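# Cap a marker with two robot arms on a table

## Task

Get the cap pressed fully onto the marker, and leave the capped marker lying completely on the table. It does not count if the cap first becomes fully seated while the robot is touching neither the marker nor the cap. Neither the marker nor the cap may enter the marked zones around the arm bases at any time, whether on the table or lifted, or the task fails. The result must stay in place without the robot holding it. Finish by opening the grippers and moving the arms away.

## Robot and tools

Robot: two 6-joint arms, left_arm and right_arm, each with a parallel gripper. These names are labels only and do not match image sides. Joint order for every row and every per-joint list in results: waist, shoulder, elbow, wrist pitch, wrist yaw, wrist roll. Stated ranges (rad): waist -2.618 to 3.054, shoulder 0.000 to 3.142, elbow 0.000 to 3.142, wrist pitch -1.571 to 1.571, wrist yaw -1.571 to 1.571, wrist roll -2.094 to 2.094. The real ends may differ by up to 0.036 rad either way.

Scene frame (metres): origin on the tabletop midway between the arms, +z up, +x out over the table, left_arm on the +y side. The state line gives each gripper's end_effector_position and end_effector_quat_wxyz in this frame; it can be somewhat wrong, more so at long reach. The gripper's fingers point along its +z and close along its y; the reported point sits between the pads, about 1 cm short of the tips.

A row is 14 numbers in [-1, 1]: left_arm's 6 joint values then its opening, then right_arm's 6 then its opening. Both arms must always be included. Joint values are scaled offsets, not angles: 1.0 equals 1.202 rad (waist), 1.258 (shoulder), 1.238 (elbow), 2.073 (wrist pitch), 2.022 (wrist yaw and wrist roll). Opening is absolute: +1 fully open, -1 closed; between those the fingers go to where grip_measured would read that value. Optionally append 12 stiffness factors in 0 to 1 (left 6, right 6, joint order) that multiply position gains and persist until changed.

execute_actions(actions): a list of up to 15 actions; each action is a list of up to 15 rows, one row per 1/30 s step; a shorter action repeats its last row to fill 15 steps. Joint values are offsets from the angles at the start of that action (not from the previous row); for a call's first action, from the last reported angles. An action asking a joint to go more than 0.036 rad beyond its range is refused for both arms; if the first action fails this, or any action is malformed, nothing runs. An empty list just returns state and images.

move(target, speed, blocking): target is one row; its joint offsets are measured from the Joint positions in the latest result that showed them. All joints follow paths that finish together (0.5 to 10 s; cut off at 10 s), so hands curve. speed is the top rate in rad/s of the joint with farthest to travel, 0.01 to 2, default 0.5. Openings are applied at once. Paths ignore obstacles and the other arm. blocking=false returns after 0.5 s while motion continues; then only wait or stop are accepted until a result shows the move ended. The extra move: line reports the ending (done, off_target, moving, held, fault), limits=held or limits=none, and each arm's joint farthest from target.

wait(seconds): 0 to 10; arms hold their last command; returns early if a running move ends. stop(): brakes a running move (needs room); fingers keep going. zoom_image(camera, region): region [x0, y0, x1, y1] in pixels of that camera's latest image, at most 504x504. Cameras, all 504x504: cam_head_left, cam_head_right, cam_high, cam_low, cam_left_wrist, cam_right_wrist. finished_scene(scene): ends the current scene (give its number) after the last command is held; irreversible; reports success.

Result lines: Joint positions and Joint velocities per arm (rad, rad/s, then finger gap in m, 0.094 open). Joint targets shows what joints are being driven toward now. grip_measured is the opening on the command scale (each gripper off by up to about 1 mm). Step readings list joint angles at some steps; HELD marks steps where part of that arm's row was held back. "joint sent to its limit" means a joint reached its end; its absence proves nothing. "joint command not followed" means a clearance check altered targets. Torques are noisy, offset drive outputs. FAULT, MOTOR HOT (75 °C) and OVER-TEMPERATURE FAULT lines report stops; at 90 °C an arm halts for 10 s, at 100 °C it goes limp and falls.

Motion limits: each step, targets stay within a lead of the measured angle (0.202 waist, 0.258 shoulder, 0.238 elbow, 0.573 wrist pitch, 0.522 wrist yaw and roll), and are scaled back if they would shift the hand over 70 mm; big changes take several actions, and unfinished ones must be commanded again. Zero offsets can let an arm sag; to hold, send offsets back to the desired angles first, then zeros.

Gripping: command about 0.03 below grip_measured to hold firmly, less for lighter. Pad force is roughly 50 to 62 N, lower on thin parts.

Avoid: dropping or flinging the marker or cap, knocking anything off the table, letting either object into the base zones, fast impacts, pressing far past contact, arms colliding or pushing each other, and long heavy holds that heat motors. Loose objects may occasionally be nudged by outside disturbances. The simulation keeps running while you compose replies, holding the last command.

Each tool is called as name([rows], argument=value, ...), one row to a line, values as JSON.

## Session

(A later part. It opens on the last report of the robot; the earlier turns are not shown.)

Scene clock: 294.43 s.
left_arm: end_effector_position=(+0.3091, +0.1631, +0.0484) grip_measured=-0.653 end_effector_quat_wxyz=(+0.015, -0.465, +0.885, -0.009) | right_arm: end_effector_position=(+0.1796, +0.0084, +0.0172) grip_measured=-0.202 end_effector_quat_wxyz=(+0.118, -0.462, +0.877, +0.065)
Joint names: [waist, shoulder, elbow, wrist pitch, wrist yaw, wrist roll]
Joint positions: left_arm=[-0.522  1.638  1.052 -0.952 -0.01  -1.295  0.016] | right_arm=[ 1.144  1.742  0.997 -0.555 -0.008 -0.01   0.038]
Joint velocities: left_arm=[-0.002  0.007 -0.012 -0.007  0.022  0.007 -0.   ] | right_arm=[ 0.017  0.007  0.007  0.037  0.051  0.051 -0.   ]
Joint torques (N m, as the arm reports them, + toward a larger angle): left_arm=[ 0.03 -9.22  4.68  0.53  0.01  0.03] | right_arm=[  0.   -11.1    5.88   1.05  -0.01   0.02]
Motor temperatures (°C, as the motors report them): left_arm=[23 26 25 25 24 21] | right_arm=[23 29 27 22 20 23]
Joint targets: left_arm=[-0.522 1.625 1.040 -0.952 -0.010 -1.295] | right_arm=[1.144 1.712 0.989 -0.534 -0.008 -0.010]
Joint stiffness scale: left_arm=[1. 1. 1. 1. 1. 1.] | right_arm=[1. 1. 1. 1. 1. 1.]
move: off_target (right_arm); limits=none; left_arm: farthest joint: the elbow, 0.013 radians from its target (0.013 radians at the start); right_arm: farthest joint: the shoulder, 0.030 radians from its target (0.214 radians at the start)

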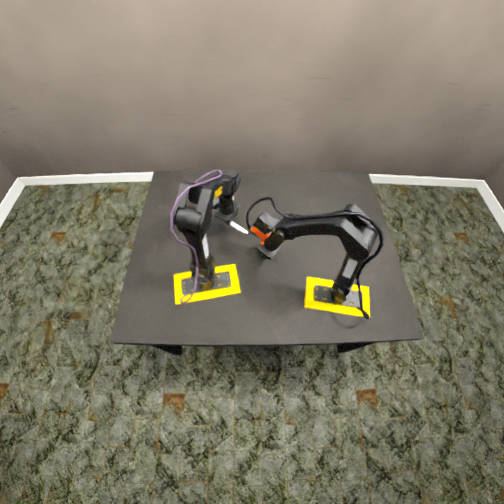

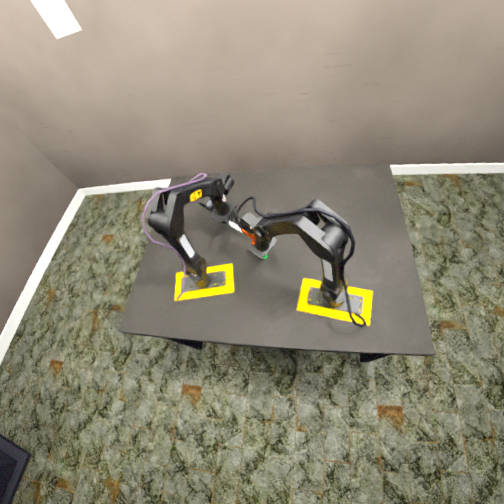

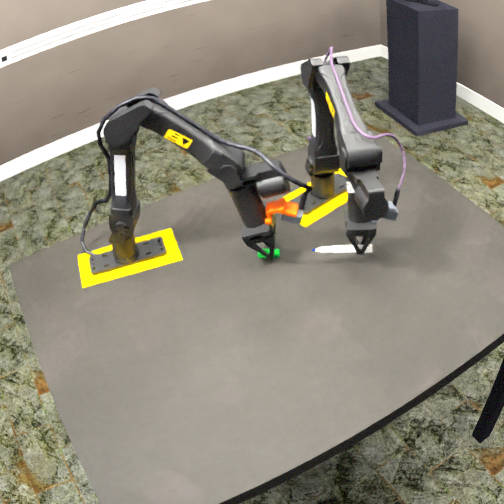

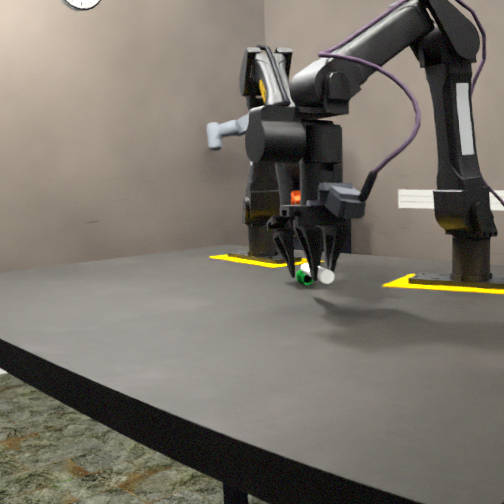

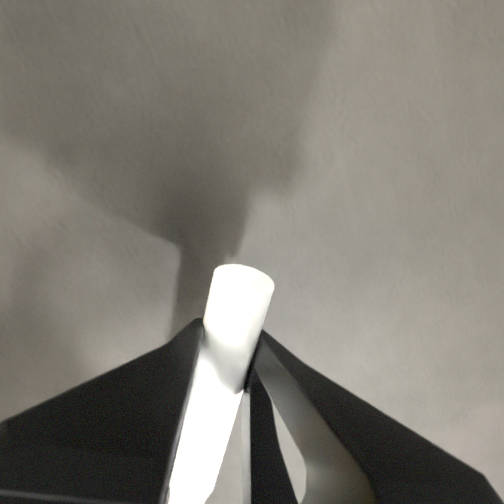

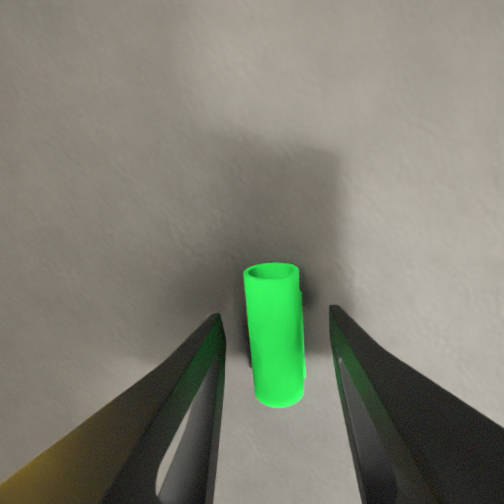

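move(target=[0,-0.01,-0.01,0,0,0,-0.73, 0,-0.207,-0.325,0.246,0,0,-0.2], speed=0.5)

Scene clock: 302.37 s.
left_arm: end_effector_position=(+0.3091, +0.1631, +0.0484) grip_measured=-0.653 end_effector_quat_wxyz=(+0.015, -0.465, +0.885, -0.009) | right_arm: end_effector_position=(+0.1727, -0.0015, +0.0186) grip_measured=-0.202 end_effector_quat_wxyz=(+0.257, -0.447, +0.846, +0.136)
Joint names: [waist, shoulder, elbow, wrist pitch, wrist yaw, wrist roll]
Joint positions: left_arm=[-0.522  1.638  1.052 -0.952 -0.01  -1.295  0.016] | right_arm=[ 1.144  1.512  0.6   -0.069 -0.008 -0.011  0.038]
Joint velocities: left_arm=[ 0.002  0.002 -0.022 -0.037  0.022  0.037  0.001] | right_arm=[-0.012 -0.032 -0.002  0.022 -0.051 -0.007  0.001]
Joint torques (N m, as the arm reports them, + toward a larger angle): left_arm=[ 0.11 -9.26  4.7   0.55 -0.01  0.03] | right_arm=[ 0.   -8.63  6.06  1.54 -0.01  0.02]
Motor temperatures (°C, as the motors report them): left_arm=[23 26 25 25 24 21] | right_arm=[23 29 28 23 20 23]
Joint targets: left_arm=[-0.522 1.625 1.040 -0.952 -0.010 -1.295] | right_arm=[1.144 1.482 0.595 -0.045 -0.008 -0.010]
Joint stiffness scale: left_arm=[1. 1. 1. 1. 1. 1.] | right_arm=[1. 1. 1. 1. 1. 1.]
move: off_target (right_arm); limits=none; left_arm: farthest joint: the elbow, 0.013 radians from its target (0.013 radians at the start); right_arm: farthest joint: the shoulder, 0.031 radians from its target (0.261 radians at the start)

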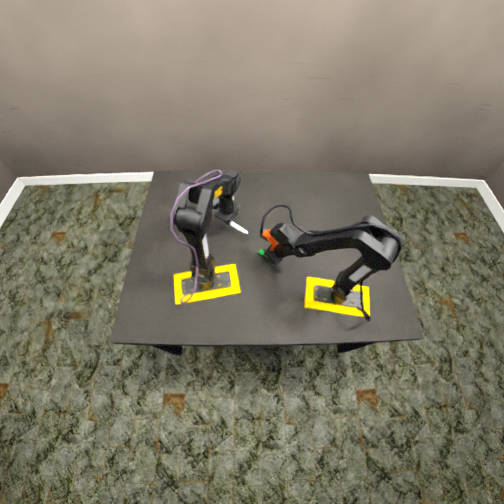

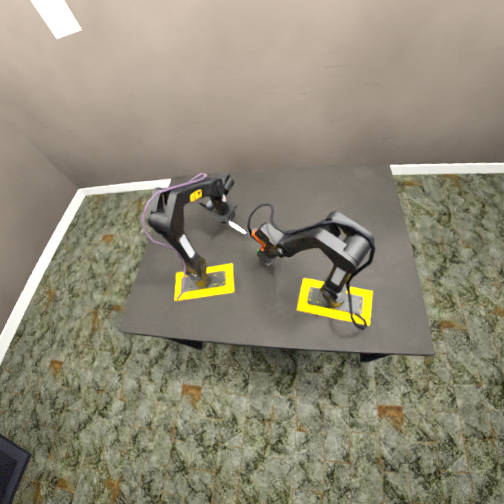

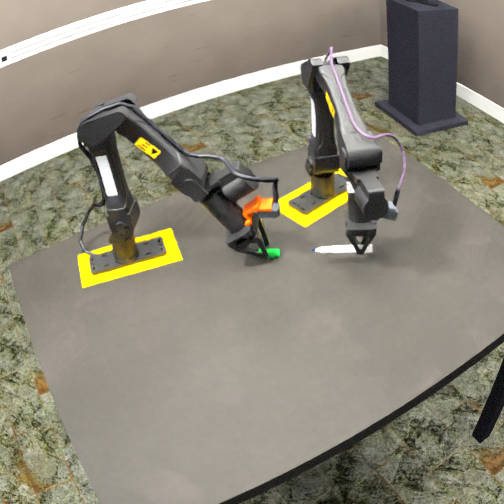

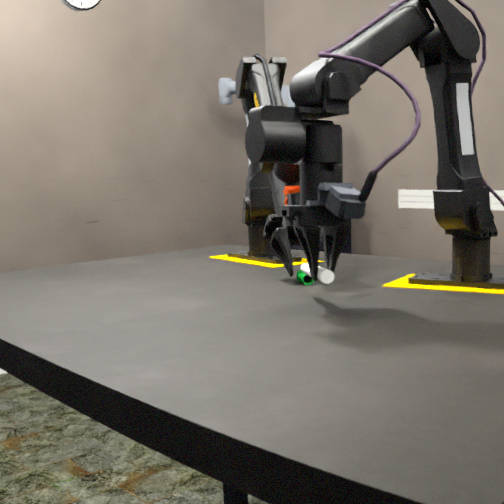

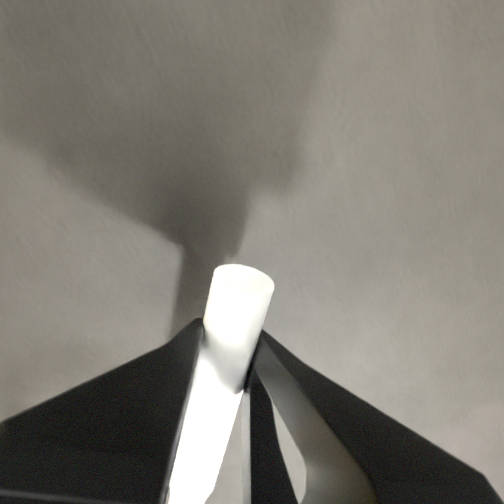

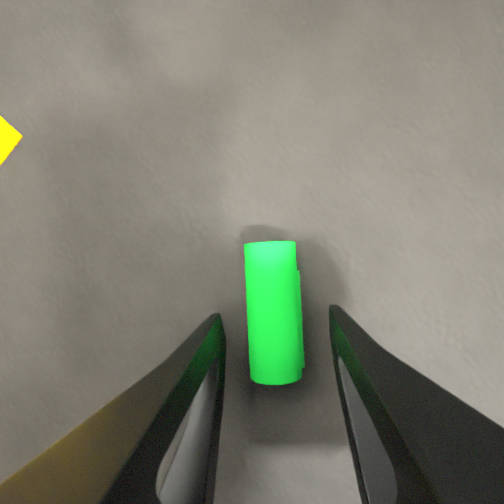

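move(target=[0,-0.01,-0.01,0,0,0,-0.73, 0,-0.02,-0.033,0.03,0,0,-0.2], speed=0.2)

Scene clock: 311.60 s.
left_arm: end_effector_position=(+0.3091, +0.1631, +0.0484) grip_measured=-0.653 end_effector_quat_wxyz=(+0.015, -0.465, +0.885, -0.009) | right_arm: end_effector_position=(+0.1699, -0.0055, +0.0123) grip_measured=-0.202 end_effector_quat_wxyz=(+0.259, -0.446, +0.846, +0.137)
Joint names: [waist, shoulder, elbow, wrist pitch, wrist yaw, wrist roll]
Joint positions: left_arm=[-0.522  1.638  1.052 -0.952 -0.01  -1.295  0.016] | right_arm=[ 1.144  1.512  0.565 -0.03  -0.008 -0.011  0.038]
Joint velocities: left_arm=[-0.002 -0.012  0.007  0.022 -0.037 -0.051 -0.   ] | right_arm=[-0.002 -0.012 -0.022 -0.037 -0.066 -0.022  0.001]
Joint torques (N m, as the arm reports them, + toward a larger angle): left_arm=[ 0.04 -9.24  4.66  0.54  0.    0.03] | right_arm=[-0.01 -8.    5.9   1.51 -0.01  0.02]
Motor temperatures (°C, as the motors report them): left_arm=[23 26 25 25 24 21] | right_arm=[23 29 28 25 20 23]
Joint targets: left_arm=[-0.522 1.625 1.040 -0.952 -0.010 -1.295] | right_arm=[1.144 1.487 0.559 -0.006 -0.008 -0.011]
Joint stiffness scale: left_arm=[1. 1. 1. 1. 1. 1.] | right_arm=[1. 1. 1. 1. 1. 1.]
move: off_target (right_arm); limits=none; left_arm: farthest joint: the elbow, 0.013 radians from its target (0.013 radians at the start); right_arm: farthest joint: the shoulder, 0.026 radians from its target (0.026 radians at the start)

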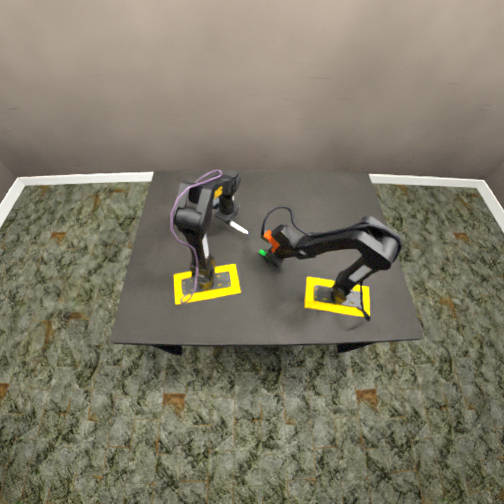

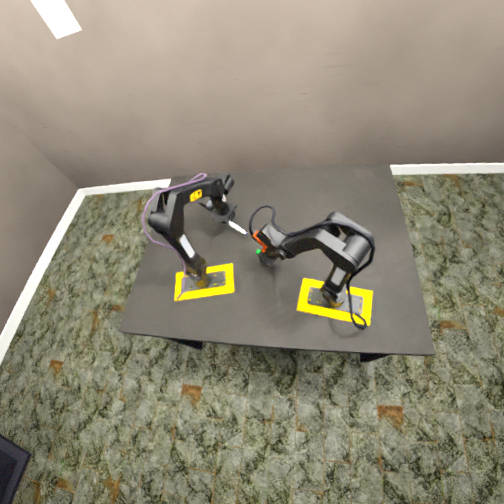

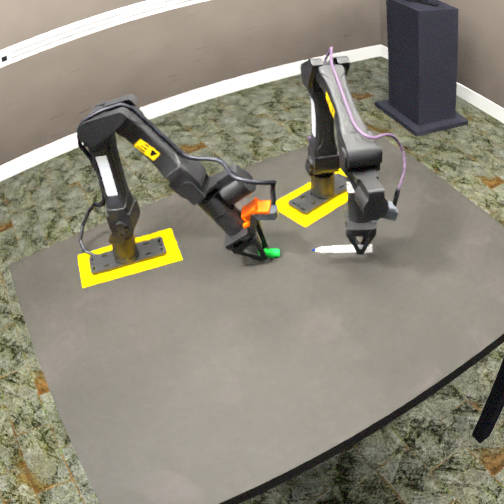

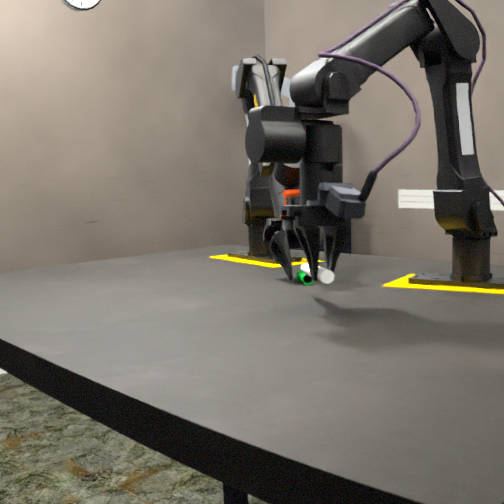

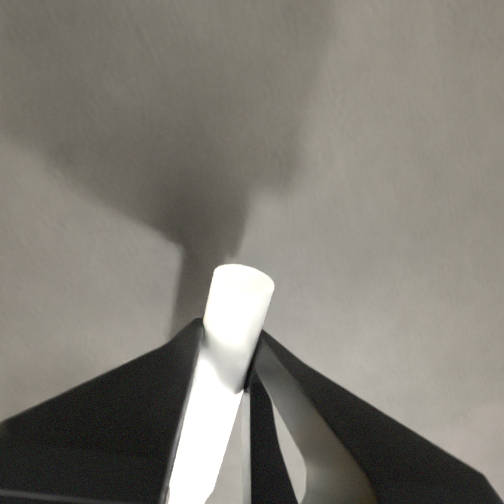

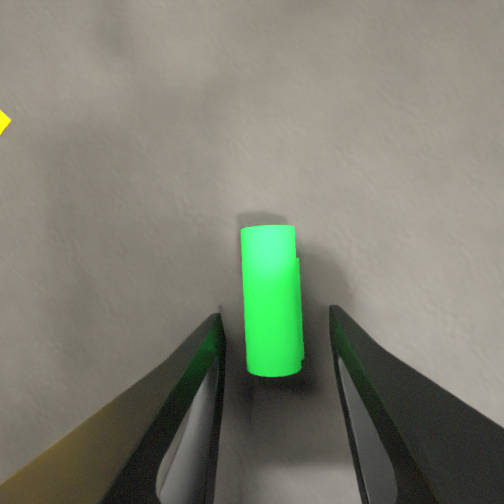

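move(target=[0.02,-0.033,-0.13,0.062,0,0.01,-0.73, 0,-0.02,-0.012,0.015,0,0,-0.70], speed=0.3)

Scene clock: 323.80 s.
left_arm: end_effector_position=(+0.2935, +0.1725, +0.0213) grip_measured=-0.653 end_effector_quat_wxyz=(+0.016, -0.466, +0.885, -0.009) | right_arm: end_effector_position=(+0.1708, -0.0042, +0.0133) grip_measured=-0.629 end_effector_quat_wxyz=(+0.262, -0.446, +0.845, +0.138)
Joint names: [waist, shoulder, elbow, wrist pitch, wrist yaw, wrist roll]
Joint positions: left_arm=[-0.508  1.615  0.911 -0.833 -0.01  -1.281  0.016] | right_arm=[ 1.144  1.512  0.565 -0.022 -0.008 -0.011  0.017]
Joint velocities: left_arm=[ 0.002 -0.007 -0.007  0.037 -0.037 -0.022  0.001] | right_arm=[ 0.017 -0.027 -0.007 -0.037 -0.022  0.022 -0.   ]
Joint torques (N m, as the arm reports them, + toward a larger angle): left_arm=[ 0.83 -9.26  3.94  0.64 -0.01  0.1 ] | right_arm=[ 0.   -8.01  5.25  1.57  0.    0.02]
Motor temperatures (°C, as the motors report them): left_arm=[23 27 25 25 24 21] | right_arm=[23 28 28 26 20 23]
Joint targets: left_arm=[-0.498 1.596 0.891 -0.823 -0.010 -1.275] | right_arm=[1.144 1.487 0.550 0.001 -0.008 -0.011]
Joint stiffness scale: left_arm=[1. 1. 1. 1. 1. 1.] | right_arm=[1. 1. 1. 1. 1. 1.]
move: off_target (right_arm); limits=none; left_arm: farthest joint: the elbow, 0.020 radians from its target (0.161 radians at the start); right_arm: farthest joint: the shoulder, 0.026 radians from its target (0.026 radians at the start)

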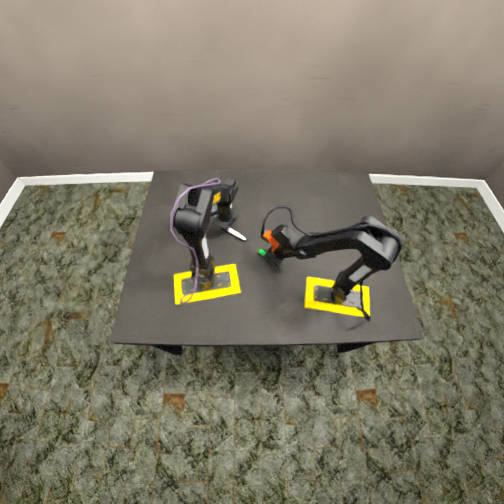

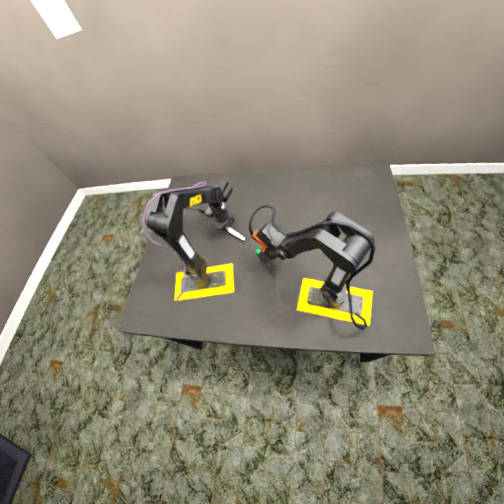

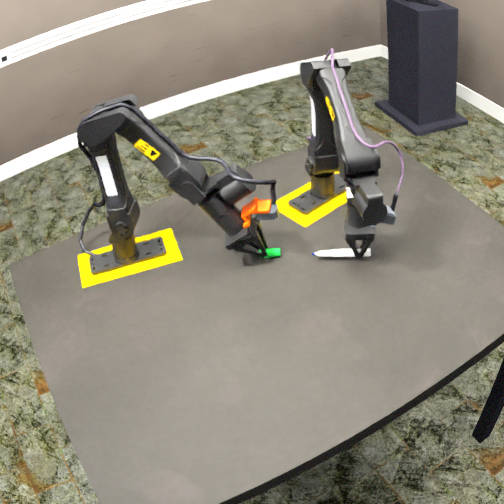

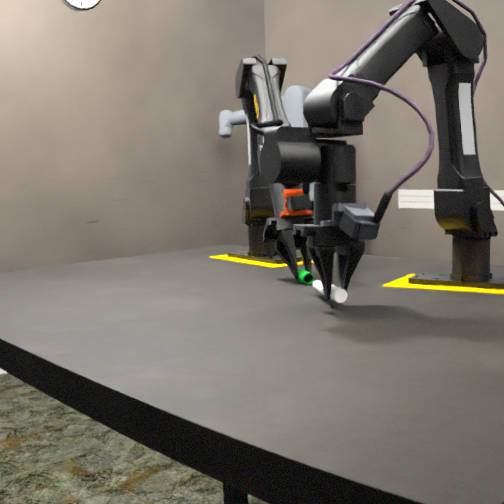

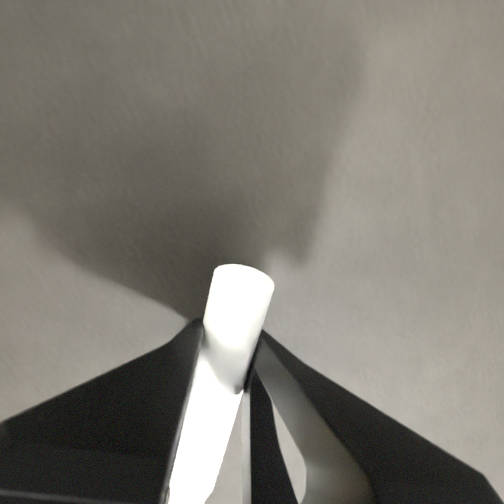

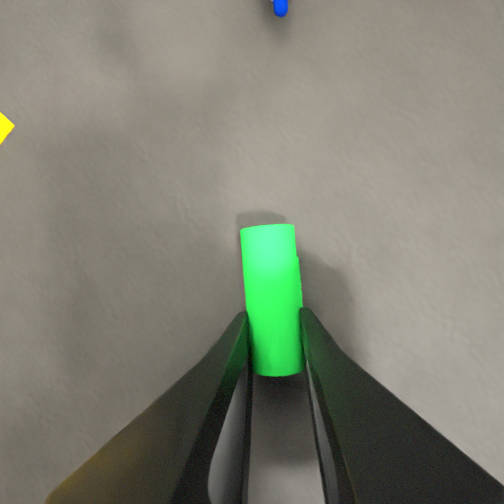

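move(target=[-0.165,-0.026,-0.046,0.016,0,-0.097,-0.73, 0,-0.02,-0.012,0.01,0,0,-0.70], speed=0.3)

Scene clock: 335.13 s.
left_arm: end_effector_position=(+0.2693, +0.1282, +0.0170) grip_measured=-0.653 end_effector_quat_wxyz=(+0.015, -0.465, +0.885, -0.013) | right_arm: end_effector_position=(+0.1708, -0.0042, +0.0133) grip_measured=-0.629 end_effector_quat_wxyz=(+0.262, -0.446, +0.845, +0.138)
Joint names: [waist, shoulder, elbow, wrist pitch, wrist yaw, wrist roll]
Joint positions: left_arm=[-0.699  1.6    0.876 -0.809 -0.01  -1.471  0.016] | right_arm=[ 1.144  1.512  0.565 -0.022 -0.008 -0.011  0.017]
Joint velocities: left_arm=[ 0.017 -0.002 -0.007  0.022  0.022 -0.007 -0.001] | right_arm=[-0.007 -0.022  0.002 -0.022  0.022 -0.066 -0.002]
Joint torques (N m, as the arm reports them, + toward a larger angle): left_arm=[-0.53 -8.96  3.8   0.62  0.   -0.04] | right_arm=[ 0.   -8.01  5.25  1.53 -0.01  0.02]
Motor temperatures (°C, as the motors report them): left_arm=[23 27 25 25 24 21] | right_arm=[23 28 27 27 20 23]
Joint targets: left_arm=[-0.706 1.582 0.854 -0.800 -0.010 -1.477] | right_arm=[1.144 1.487 0.550 -0.002 -0.008 -0.011]
Joint stiffness scale: left_arm=[1. 1. 1. 1. 1. 1.] | right_arm=[1. 1. 1. 1. 1. 1.]
move: off_target (left_arm, right_arm); limits=none; left_arm: farthest joint: the elbow, 0.022 radians from its target (0.057 radians at the start); right_arm: farthest joint: the shoulder, 0.026 radians from its target (0.026 radians at the start)

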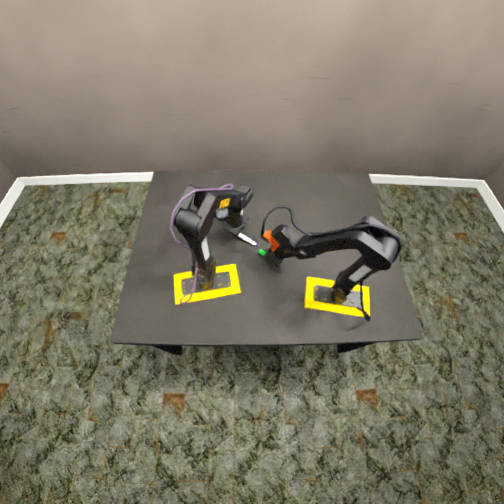

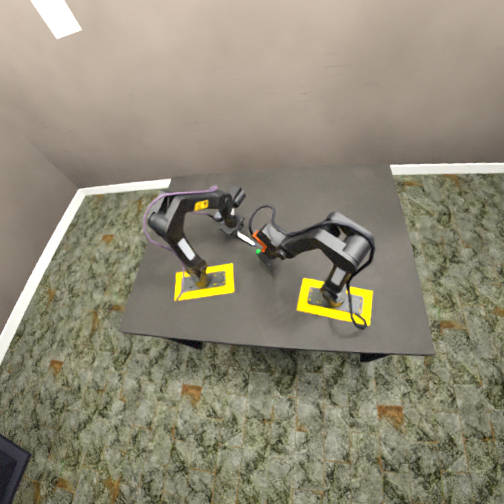

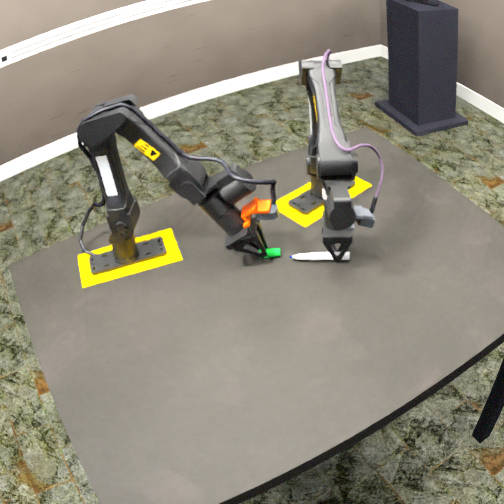

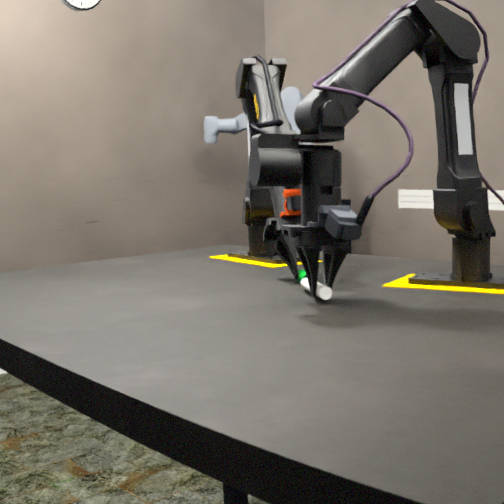

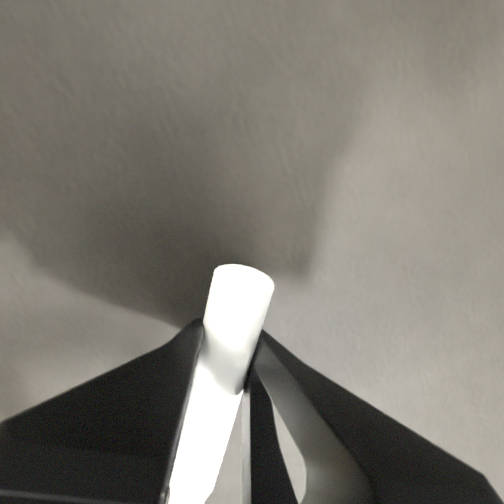

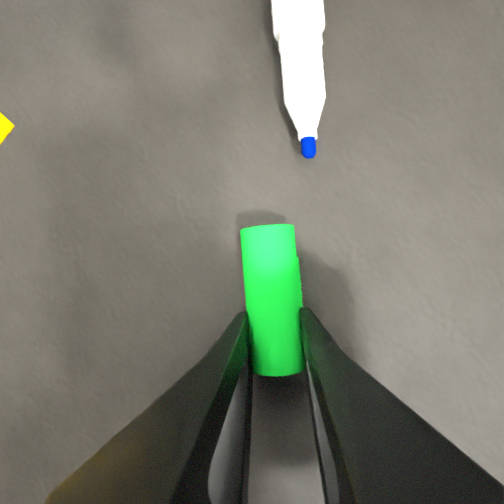

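move(target=[0.005,-0.059,-0.07,0.008,0,0.003,-0.73, 0,-0.02,-0.012,0.01,0,0,-0.70], speed=0.2)

Scene clock: 346.87 s.
left_arm: end_effector_position=(+0.2549, +0.1362, +0.0149) grip_measured=-0.653 end_effector_quat_wxyz=(+0.014, -0.465, +0.885, -0.012) | right_arm: end_effector_position=(+0.1708, -0.0042, +0.0133) grip_measured=-0.629 end_effector_quat_wxyz=(+0.262, -0.446, +0.845, +0.138)
Joint names: [waist, shoulder, elbow, wrist pitch, wrist yaw, wrist roll]
Joint positions: left_arm=[-0.699  1.543  0.811 -0.801 -0.01  -1.471  0.016] | right_arm=[ 1.144  1.512  0.565 -0.022 -0.008 -0.011  0.017]
Joint velocities: left_arm=[-0.002  0.007 -0.012 -0.066  0.037 -0.022 -0.001] | right_arm=[-0.002 -0.022 -0.017 -0.051 -0.022 -0.022  0.001]
Joint torques (N m, as the arm reports them, + toward a larger angle): left_arm=[ 0.55 -8.31  3.72  0.62  0.01  0.1 ] | right_arm=[-0.01 -8.    5.25  1.53  0.    0.02]
Motor temperatures (°C, as the motors report them): left_arm=[23 27 25 25 24 21] | right_arm=[23 28 27 28 20 23]
Joint targets: left_arm=[-0.693 1.526 0.789 -0.792 -0.010 -1.465] | right_arm=[1.144 1.487 0.550 -0.002 -0.008 -0.011]
Joint stiffness scale: left_arm=[1. 1. 1. 1. 1. 1.] | right_arm=[1. 1. 1. 1. 1. 1.]
move: off_target (left_arm, right_arm); limits=none; left_arm: farthest joint: the elbow, 0.021 radians from its target (0.087 radians at the start); right_arm: farthest joint: the shoulder, 0.026 radians from its target (0.026 radians at the start)

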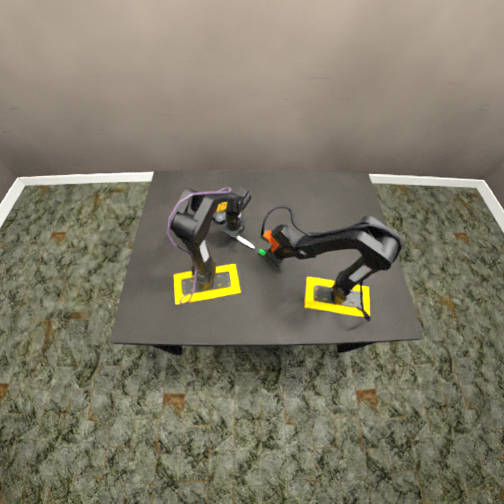

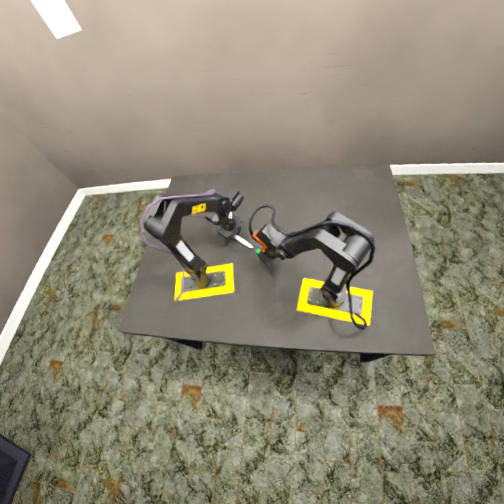

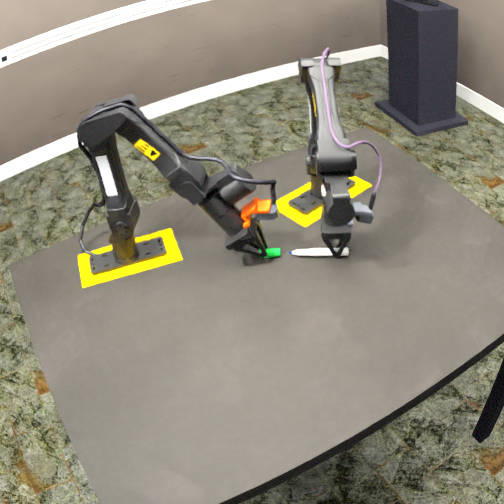

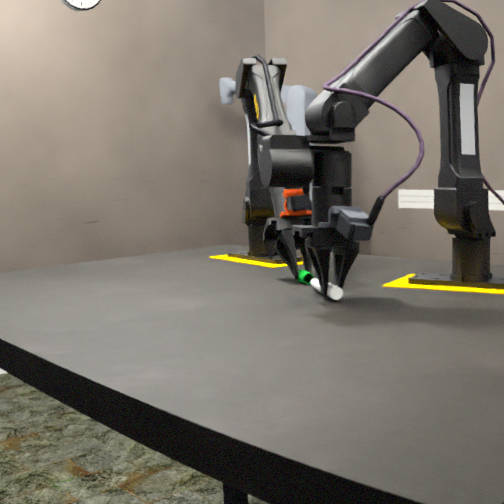

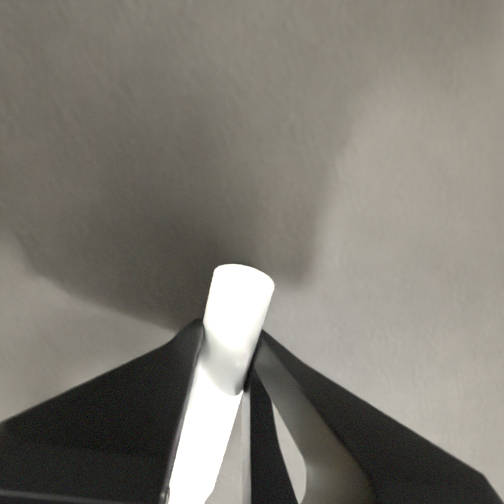

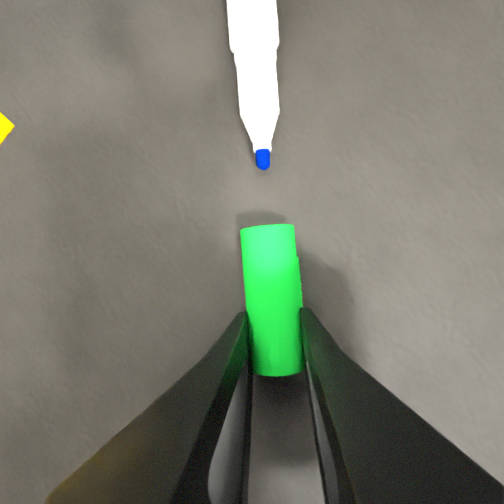

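move(target=[0.005,-0.014,-0.017,0.004,0,0.003,-0.74, 0,0.093,0.112,0.012,0,0,-0.71], speed=0.1)

Scene clock: 354.67 s.
left_arm: end_effector_position=(+0.2551, +0.1361, +0.0149) grip_measured=-0.653 end_effector_quat_wxyz=(+0.014, -0.465, +0.885, -0.013) | right_arm: end_effector_position=(+0.1874, +0.0193, +0.0134) grip_measured=-0.629 end_effector_quat_wxyz=(+0.262, -0.446, +0.845, +0.139)
Joint names: [waist, shoulder, elbow, wrist pitch, wrist yaw, wrist roll]
Joint positions: left_arm=[-0.699  1.543  0.811 -0.801 -0.01  -1.471  0.016] | right_arm=[ 1.144  1.621  0.672 -0.019 -0.008 -0.011  0.017]
Joint velocities: left_arm=[ 0.012  0.012 -0.022  0.007  0.066 -0.051  0.001] | right_arm=[ 0.022 -0.017  0.007 -0.007  0.051 -0.022 -0.   ]
Joint torques (N m, as the arm reports them, + toward a larger angle): left_arm=[ 0.59 -8.28  3.74  0.6   0.    0.08] | right_arm=[ 0.   -5.78  8.61  1.54  0.    0.01]
Motor temperatures (°C, as the motors report them): left_arm=[23 26 25 25 24 21] | right_arm=[23 28 28 28 20 23]
Joint targets: left_arm=[-0.693 1.526 0.789 -0.793 -0.010 -1.465] | right_arm=[1.144 1.629 0.704 0.002 -0.008 -0.011]
Joint stiffness scale: left_arm=[1. 1. 1. 1. 1. 1.] | right_arm=[1. 1. 1. 1. 1. 1.]
move: off_target (left_arm, right_arm); limits=none; left_arm: farthest joint: the elbow, 0.021 radians from its target (0.021 radians at the start); right_arm: farthest joint: the elbow, 0.032 radians from its target (0.139 radians at the start)

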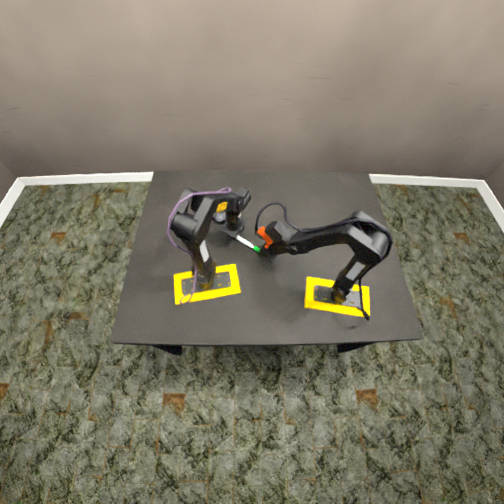

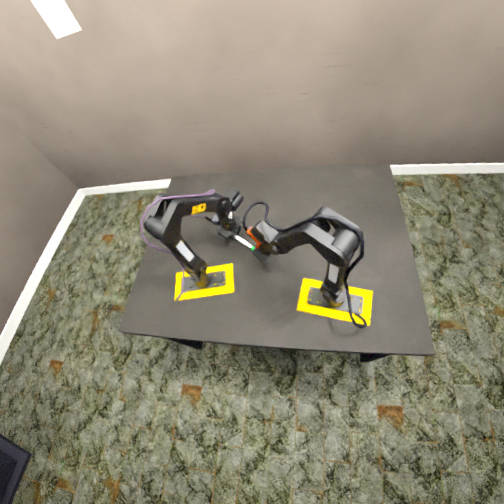

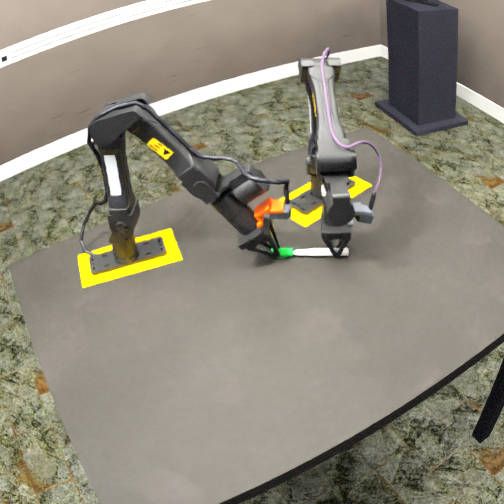

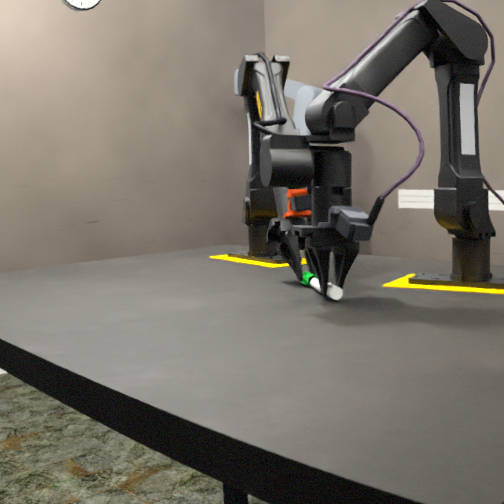

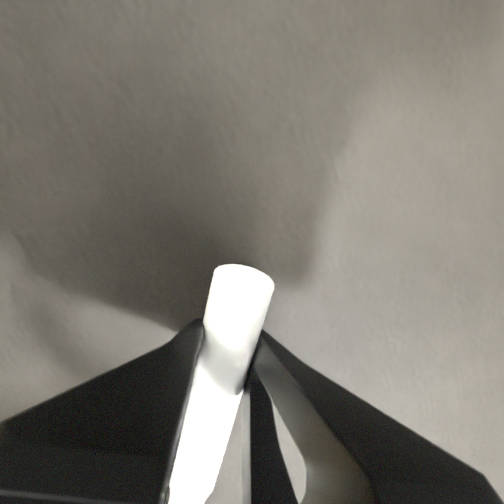

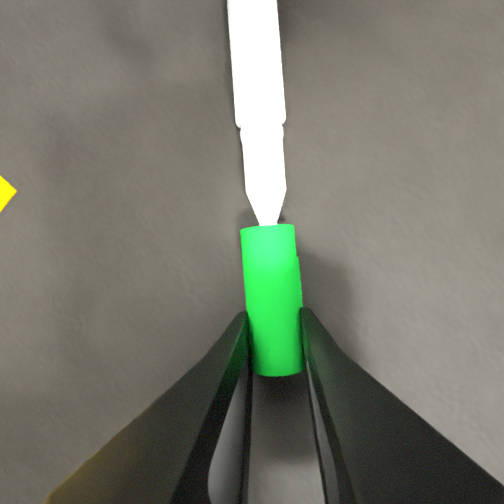

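move(target=[0.005,-0.014,-0.017,0.004,0,0.003,-0.74, 0,0.087,0.119,0.006,0,0,-0.71], speed=0.1)

Scene clock: 362.30 s.
left_arm: end_effector_position=(+0.2551, +0.1361, +0.0149) grip_measured=-0.653 end_effector_quat_wxyz=(+0.014, -0.464, +0.886, -0.013) | right_arm: end_effector_position=(+0.2050, +0.0444, +0.0136) grip_measured=-0.629 end_effector_quat_wxyz=(+0.267, -0.445, +0.843, +0.141)
Joint names: [waist, shoulder, elbow, wrist pitch, wrist yaw, wrist roll]
Joint positions: left_arm=[-0.699  1.543  0.811 -0.801 -0.01  -1.469  0.016] | right_arm=[ 1.144  1.725  0.785 -0.018 -0.008 -0.011  0.017]
Joint velocities: left_arm=[-0.002  0.007 -0.002  0.022 -0.007 -0.066  0.001] | right_arm=[-0.017 -0.027  0.007 -0.037  0.022 -0.037  0.   ]
Joint torques (N m, as the arm reports them, + toward a larger angle): left_arm=[ 0.52 -8.23  3.73  0.62 -0.01  0.08] | right_arm=[-0.01 -7.27  8.92  1.45 -0.01  0.02]
Motor temperatures (°C, as the motors report them): left_arm=[23 26 25 25 24 21] | right_arm=[23 28 28 29 20 23]
Joint targets: left_arm=[-0.693 1.526 0.789 -0.792 -0.010 -1.465] | right_arm=[1.144 1.730 0.819 -0.007 -0.008 -0.011]
Joint stiffness scale: left_arm=[1. 1. 1. 1. 1. 1.] | right_arm=[1. 1. 1. 1. 1. 1.]
move: off_target (left_arm, right_arm); limits=none; left_arm: farthest joint: the elbow, 0.021 radians from its target (0.021 radians at the start); right_arm: farthest joint: the elbow, 0.035 radians from its target (0.147 radians at the start)

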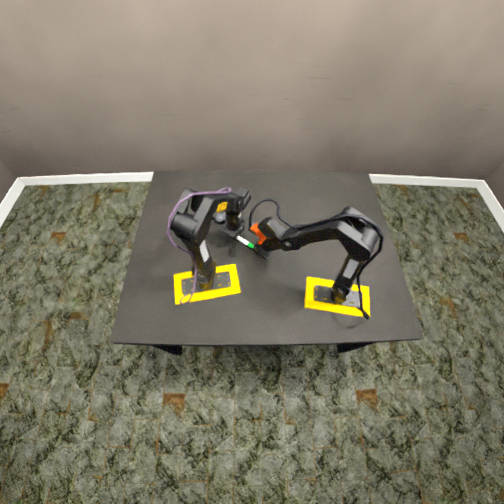

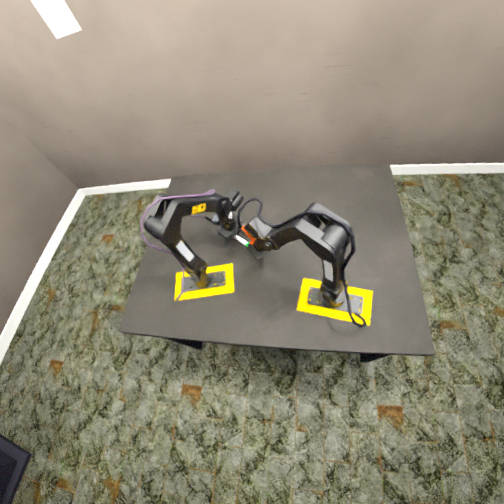

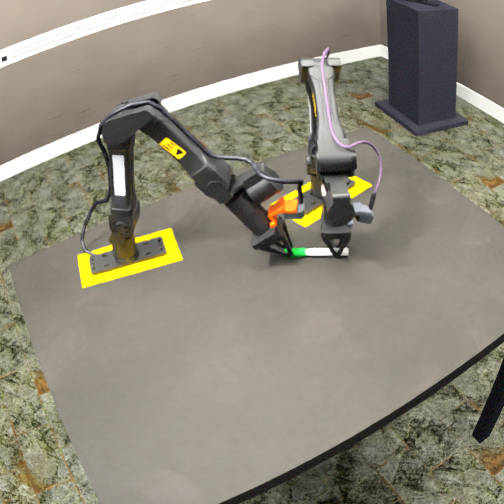

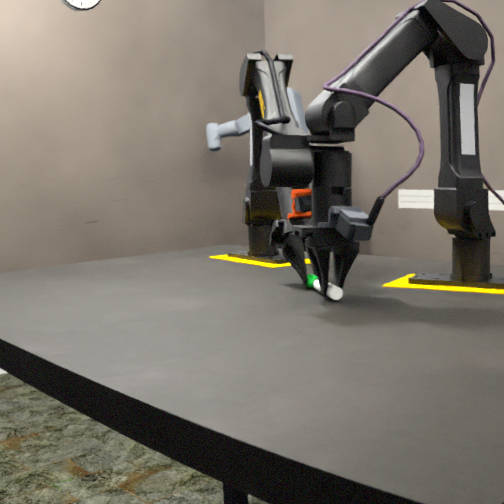

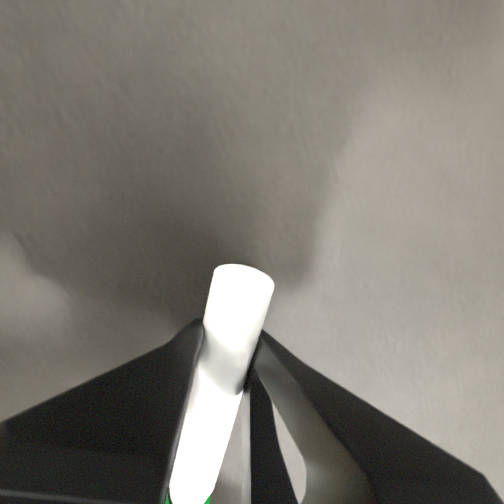

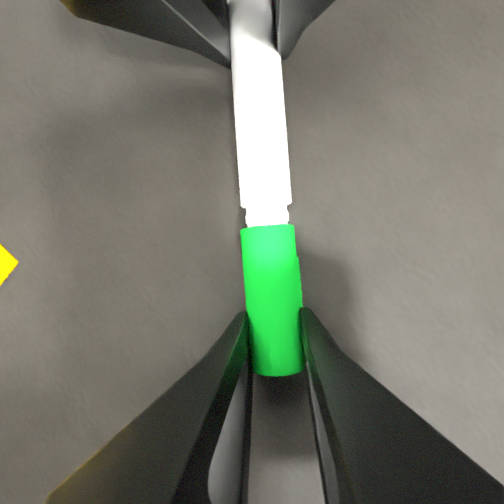

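move(target=[0.005,-0.014,-0.017,0.004,0,0.003,-0.76, 0,0.05,0.08,0.006,0,0,-0.73], speed=0.08)

Scene clock: 368.07 s.
left_arm: end_effector_position=(+0.2585, +0.1421, +0.0151) grip_measured=-0.653 end_effector_quat_wxyz=(+0.028, -0.466, +0.884, -0.004) | right_arm: end_effector_position=(+0.2122, +0.0545, +0.0123) grip_measured=-0.629 end_effector_quat_wxyz=(+0.262, -0.446, +0.845, +0.138)
Joint names: [waist, shoulder, elbow, wrist pitch, wrist yaw, wrist roll]
Joint positions: left_arm=[-0.693  1.543  0.811 -0.8   -0.041 -1.467  0.016] | right_arm=[ 1.144  1.773  0.846 -0.042 -0.007 -0.011  0.017]
Joint velocities: left_arm=[ 0.012 -0.002  0.017 -0.037 -0.066  0.007 -0.001] | right_arm=[ 0.017  0.012  0.007 -0.037  0.007 -0.022  0.001]
Joint torques (N m, as the arm reports them, + toward a larger angle): left_arm=[ 0.04 -8.24  3.79  0.61  0.26  0.09] | right_arm=[-0.01 -6.9   9.19  1.68 -0.01  0.02]
Motor temperatures (°C, as the motors report them): left_arm=[23 26 25 25 24 21] | right_arm=[23 28 29 29 20 23]
Joint targets: left_arm=[-0.693 1.526 0.789 -0.792 -0.010 -1.463] | right_arm=[1.144 1.788 0.884 -0.006 -0.008 -0.011]
Joint stiffness scale: left_arm=[1. 1. 1. 1. 1. 1.] | right_arm=[1. 1. 1. 1. 1. 1.]
move: off_target (left_arm, right_arm); limits=none; left_arm: farthest joint: the wrist yaw, 0.031 radians from its target (0.000 radians at the start); right_arm: farthest joint: the elbow, 0.038 radians from its target (0.099 radians at the start)

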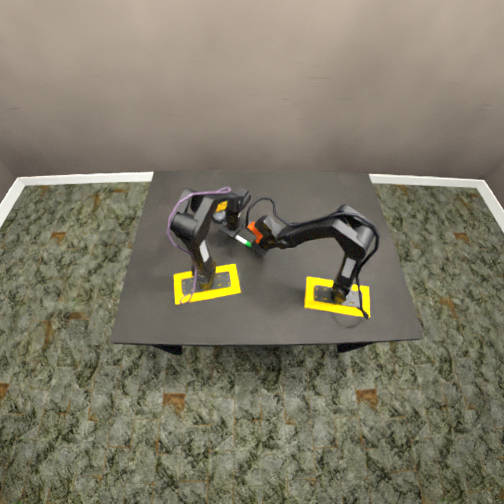

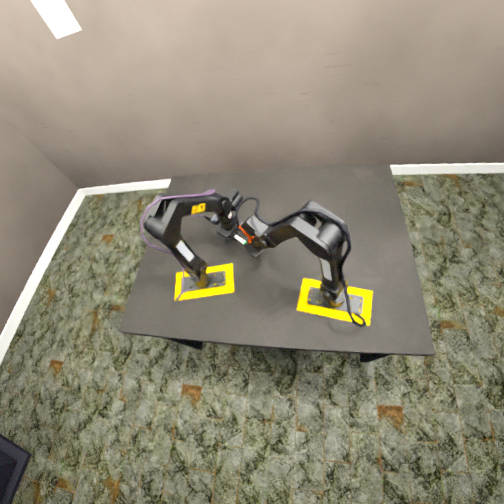

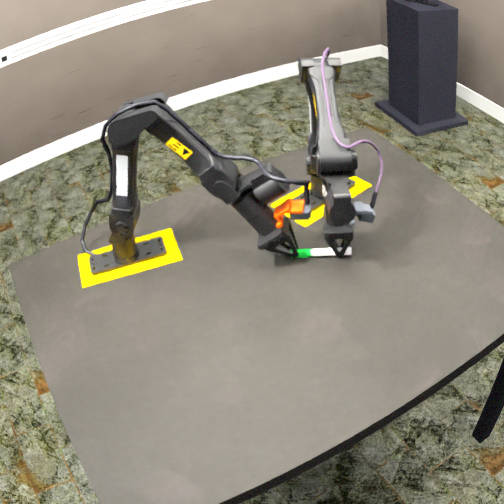

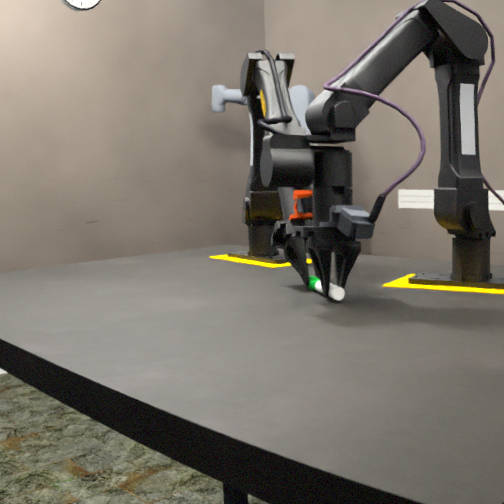

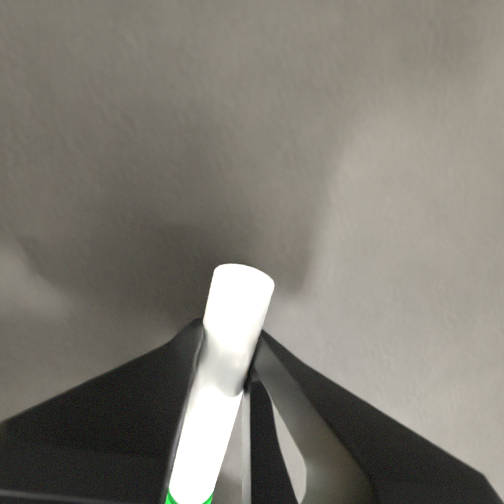

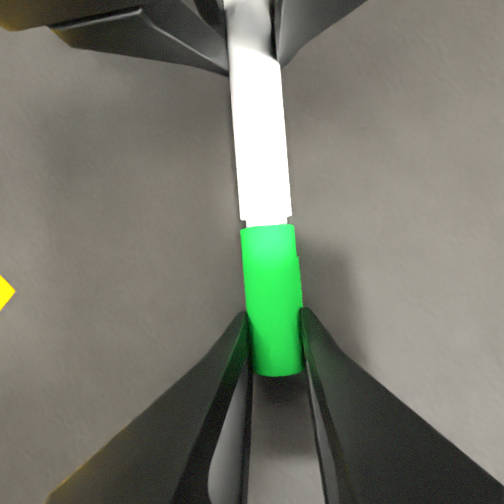

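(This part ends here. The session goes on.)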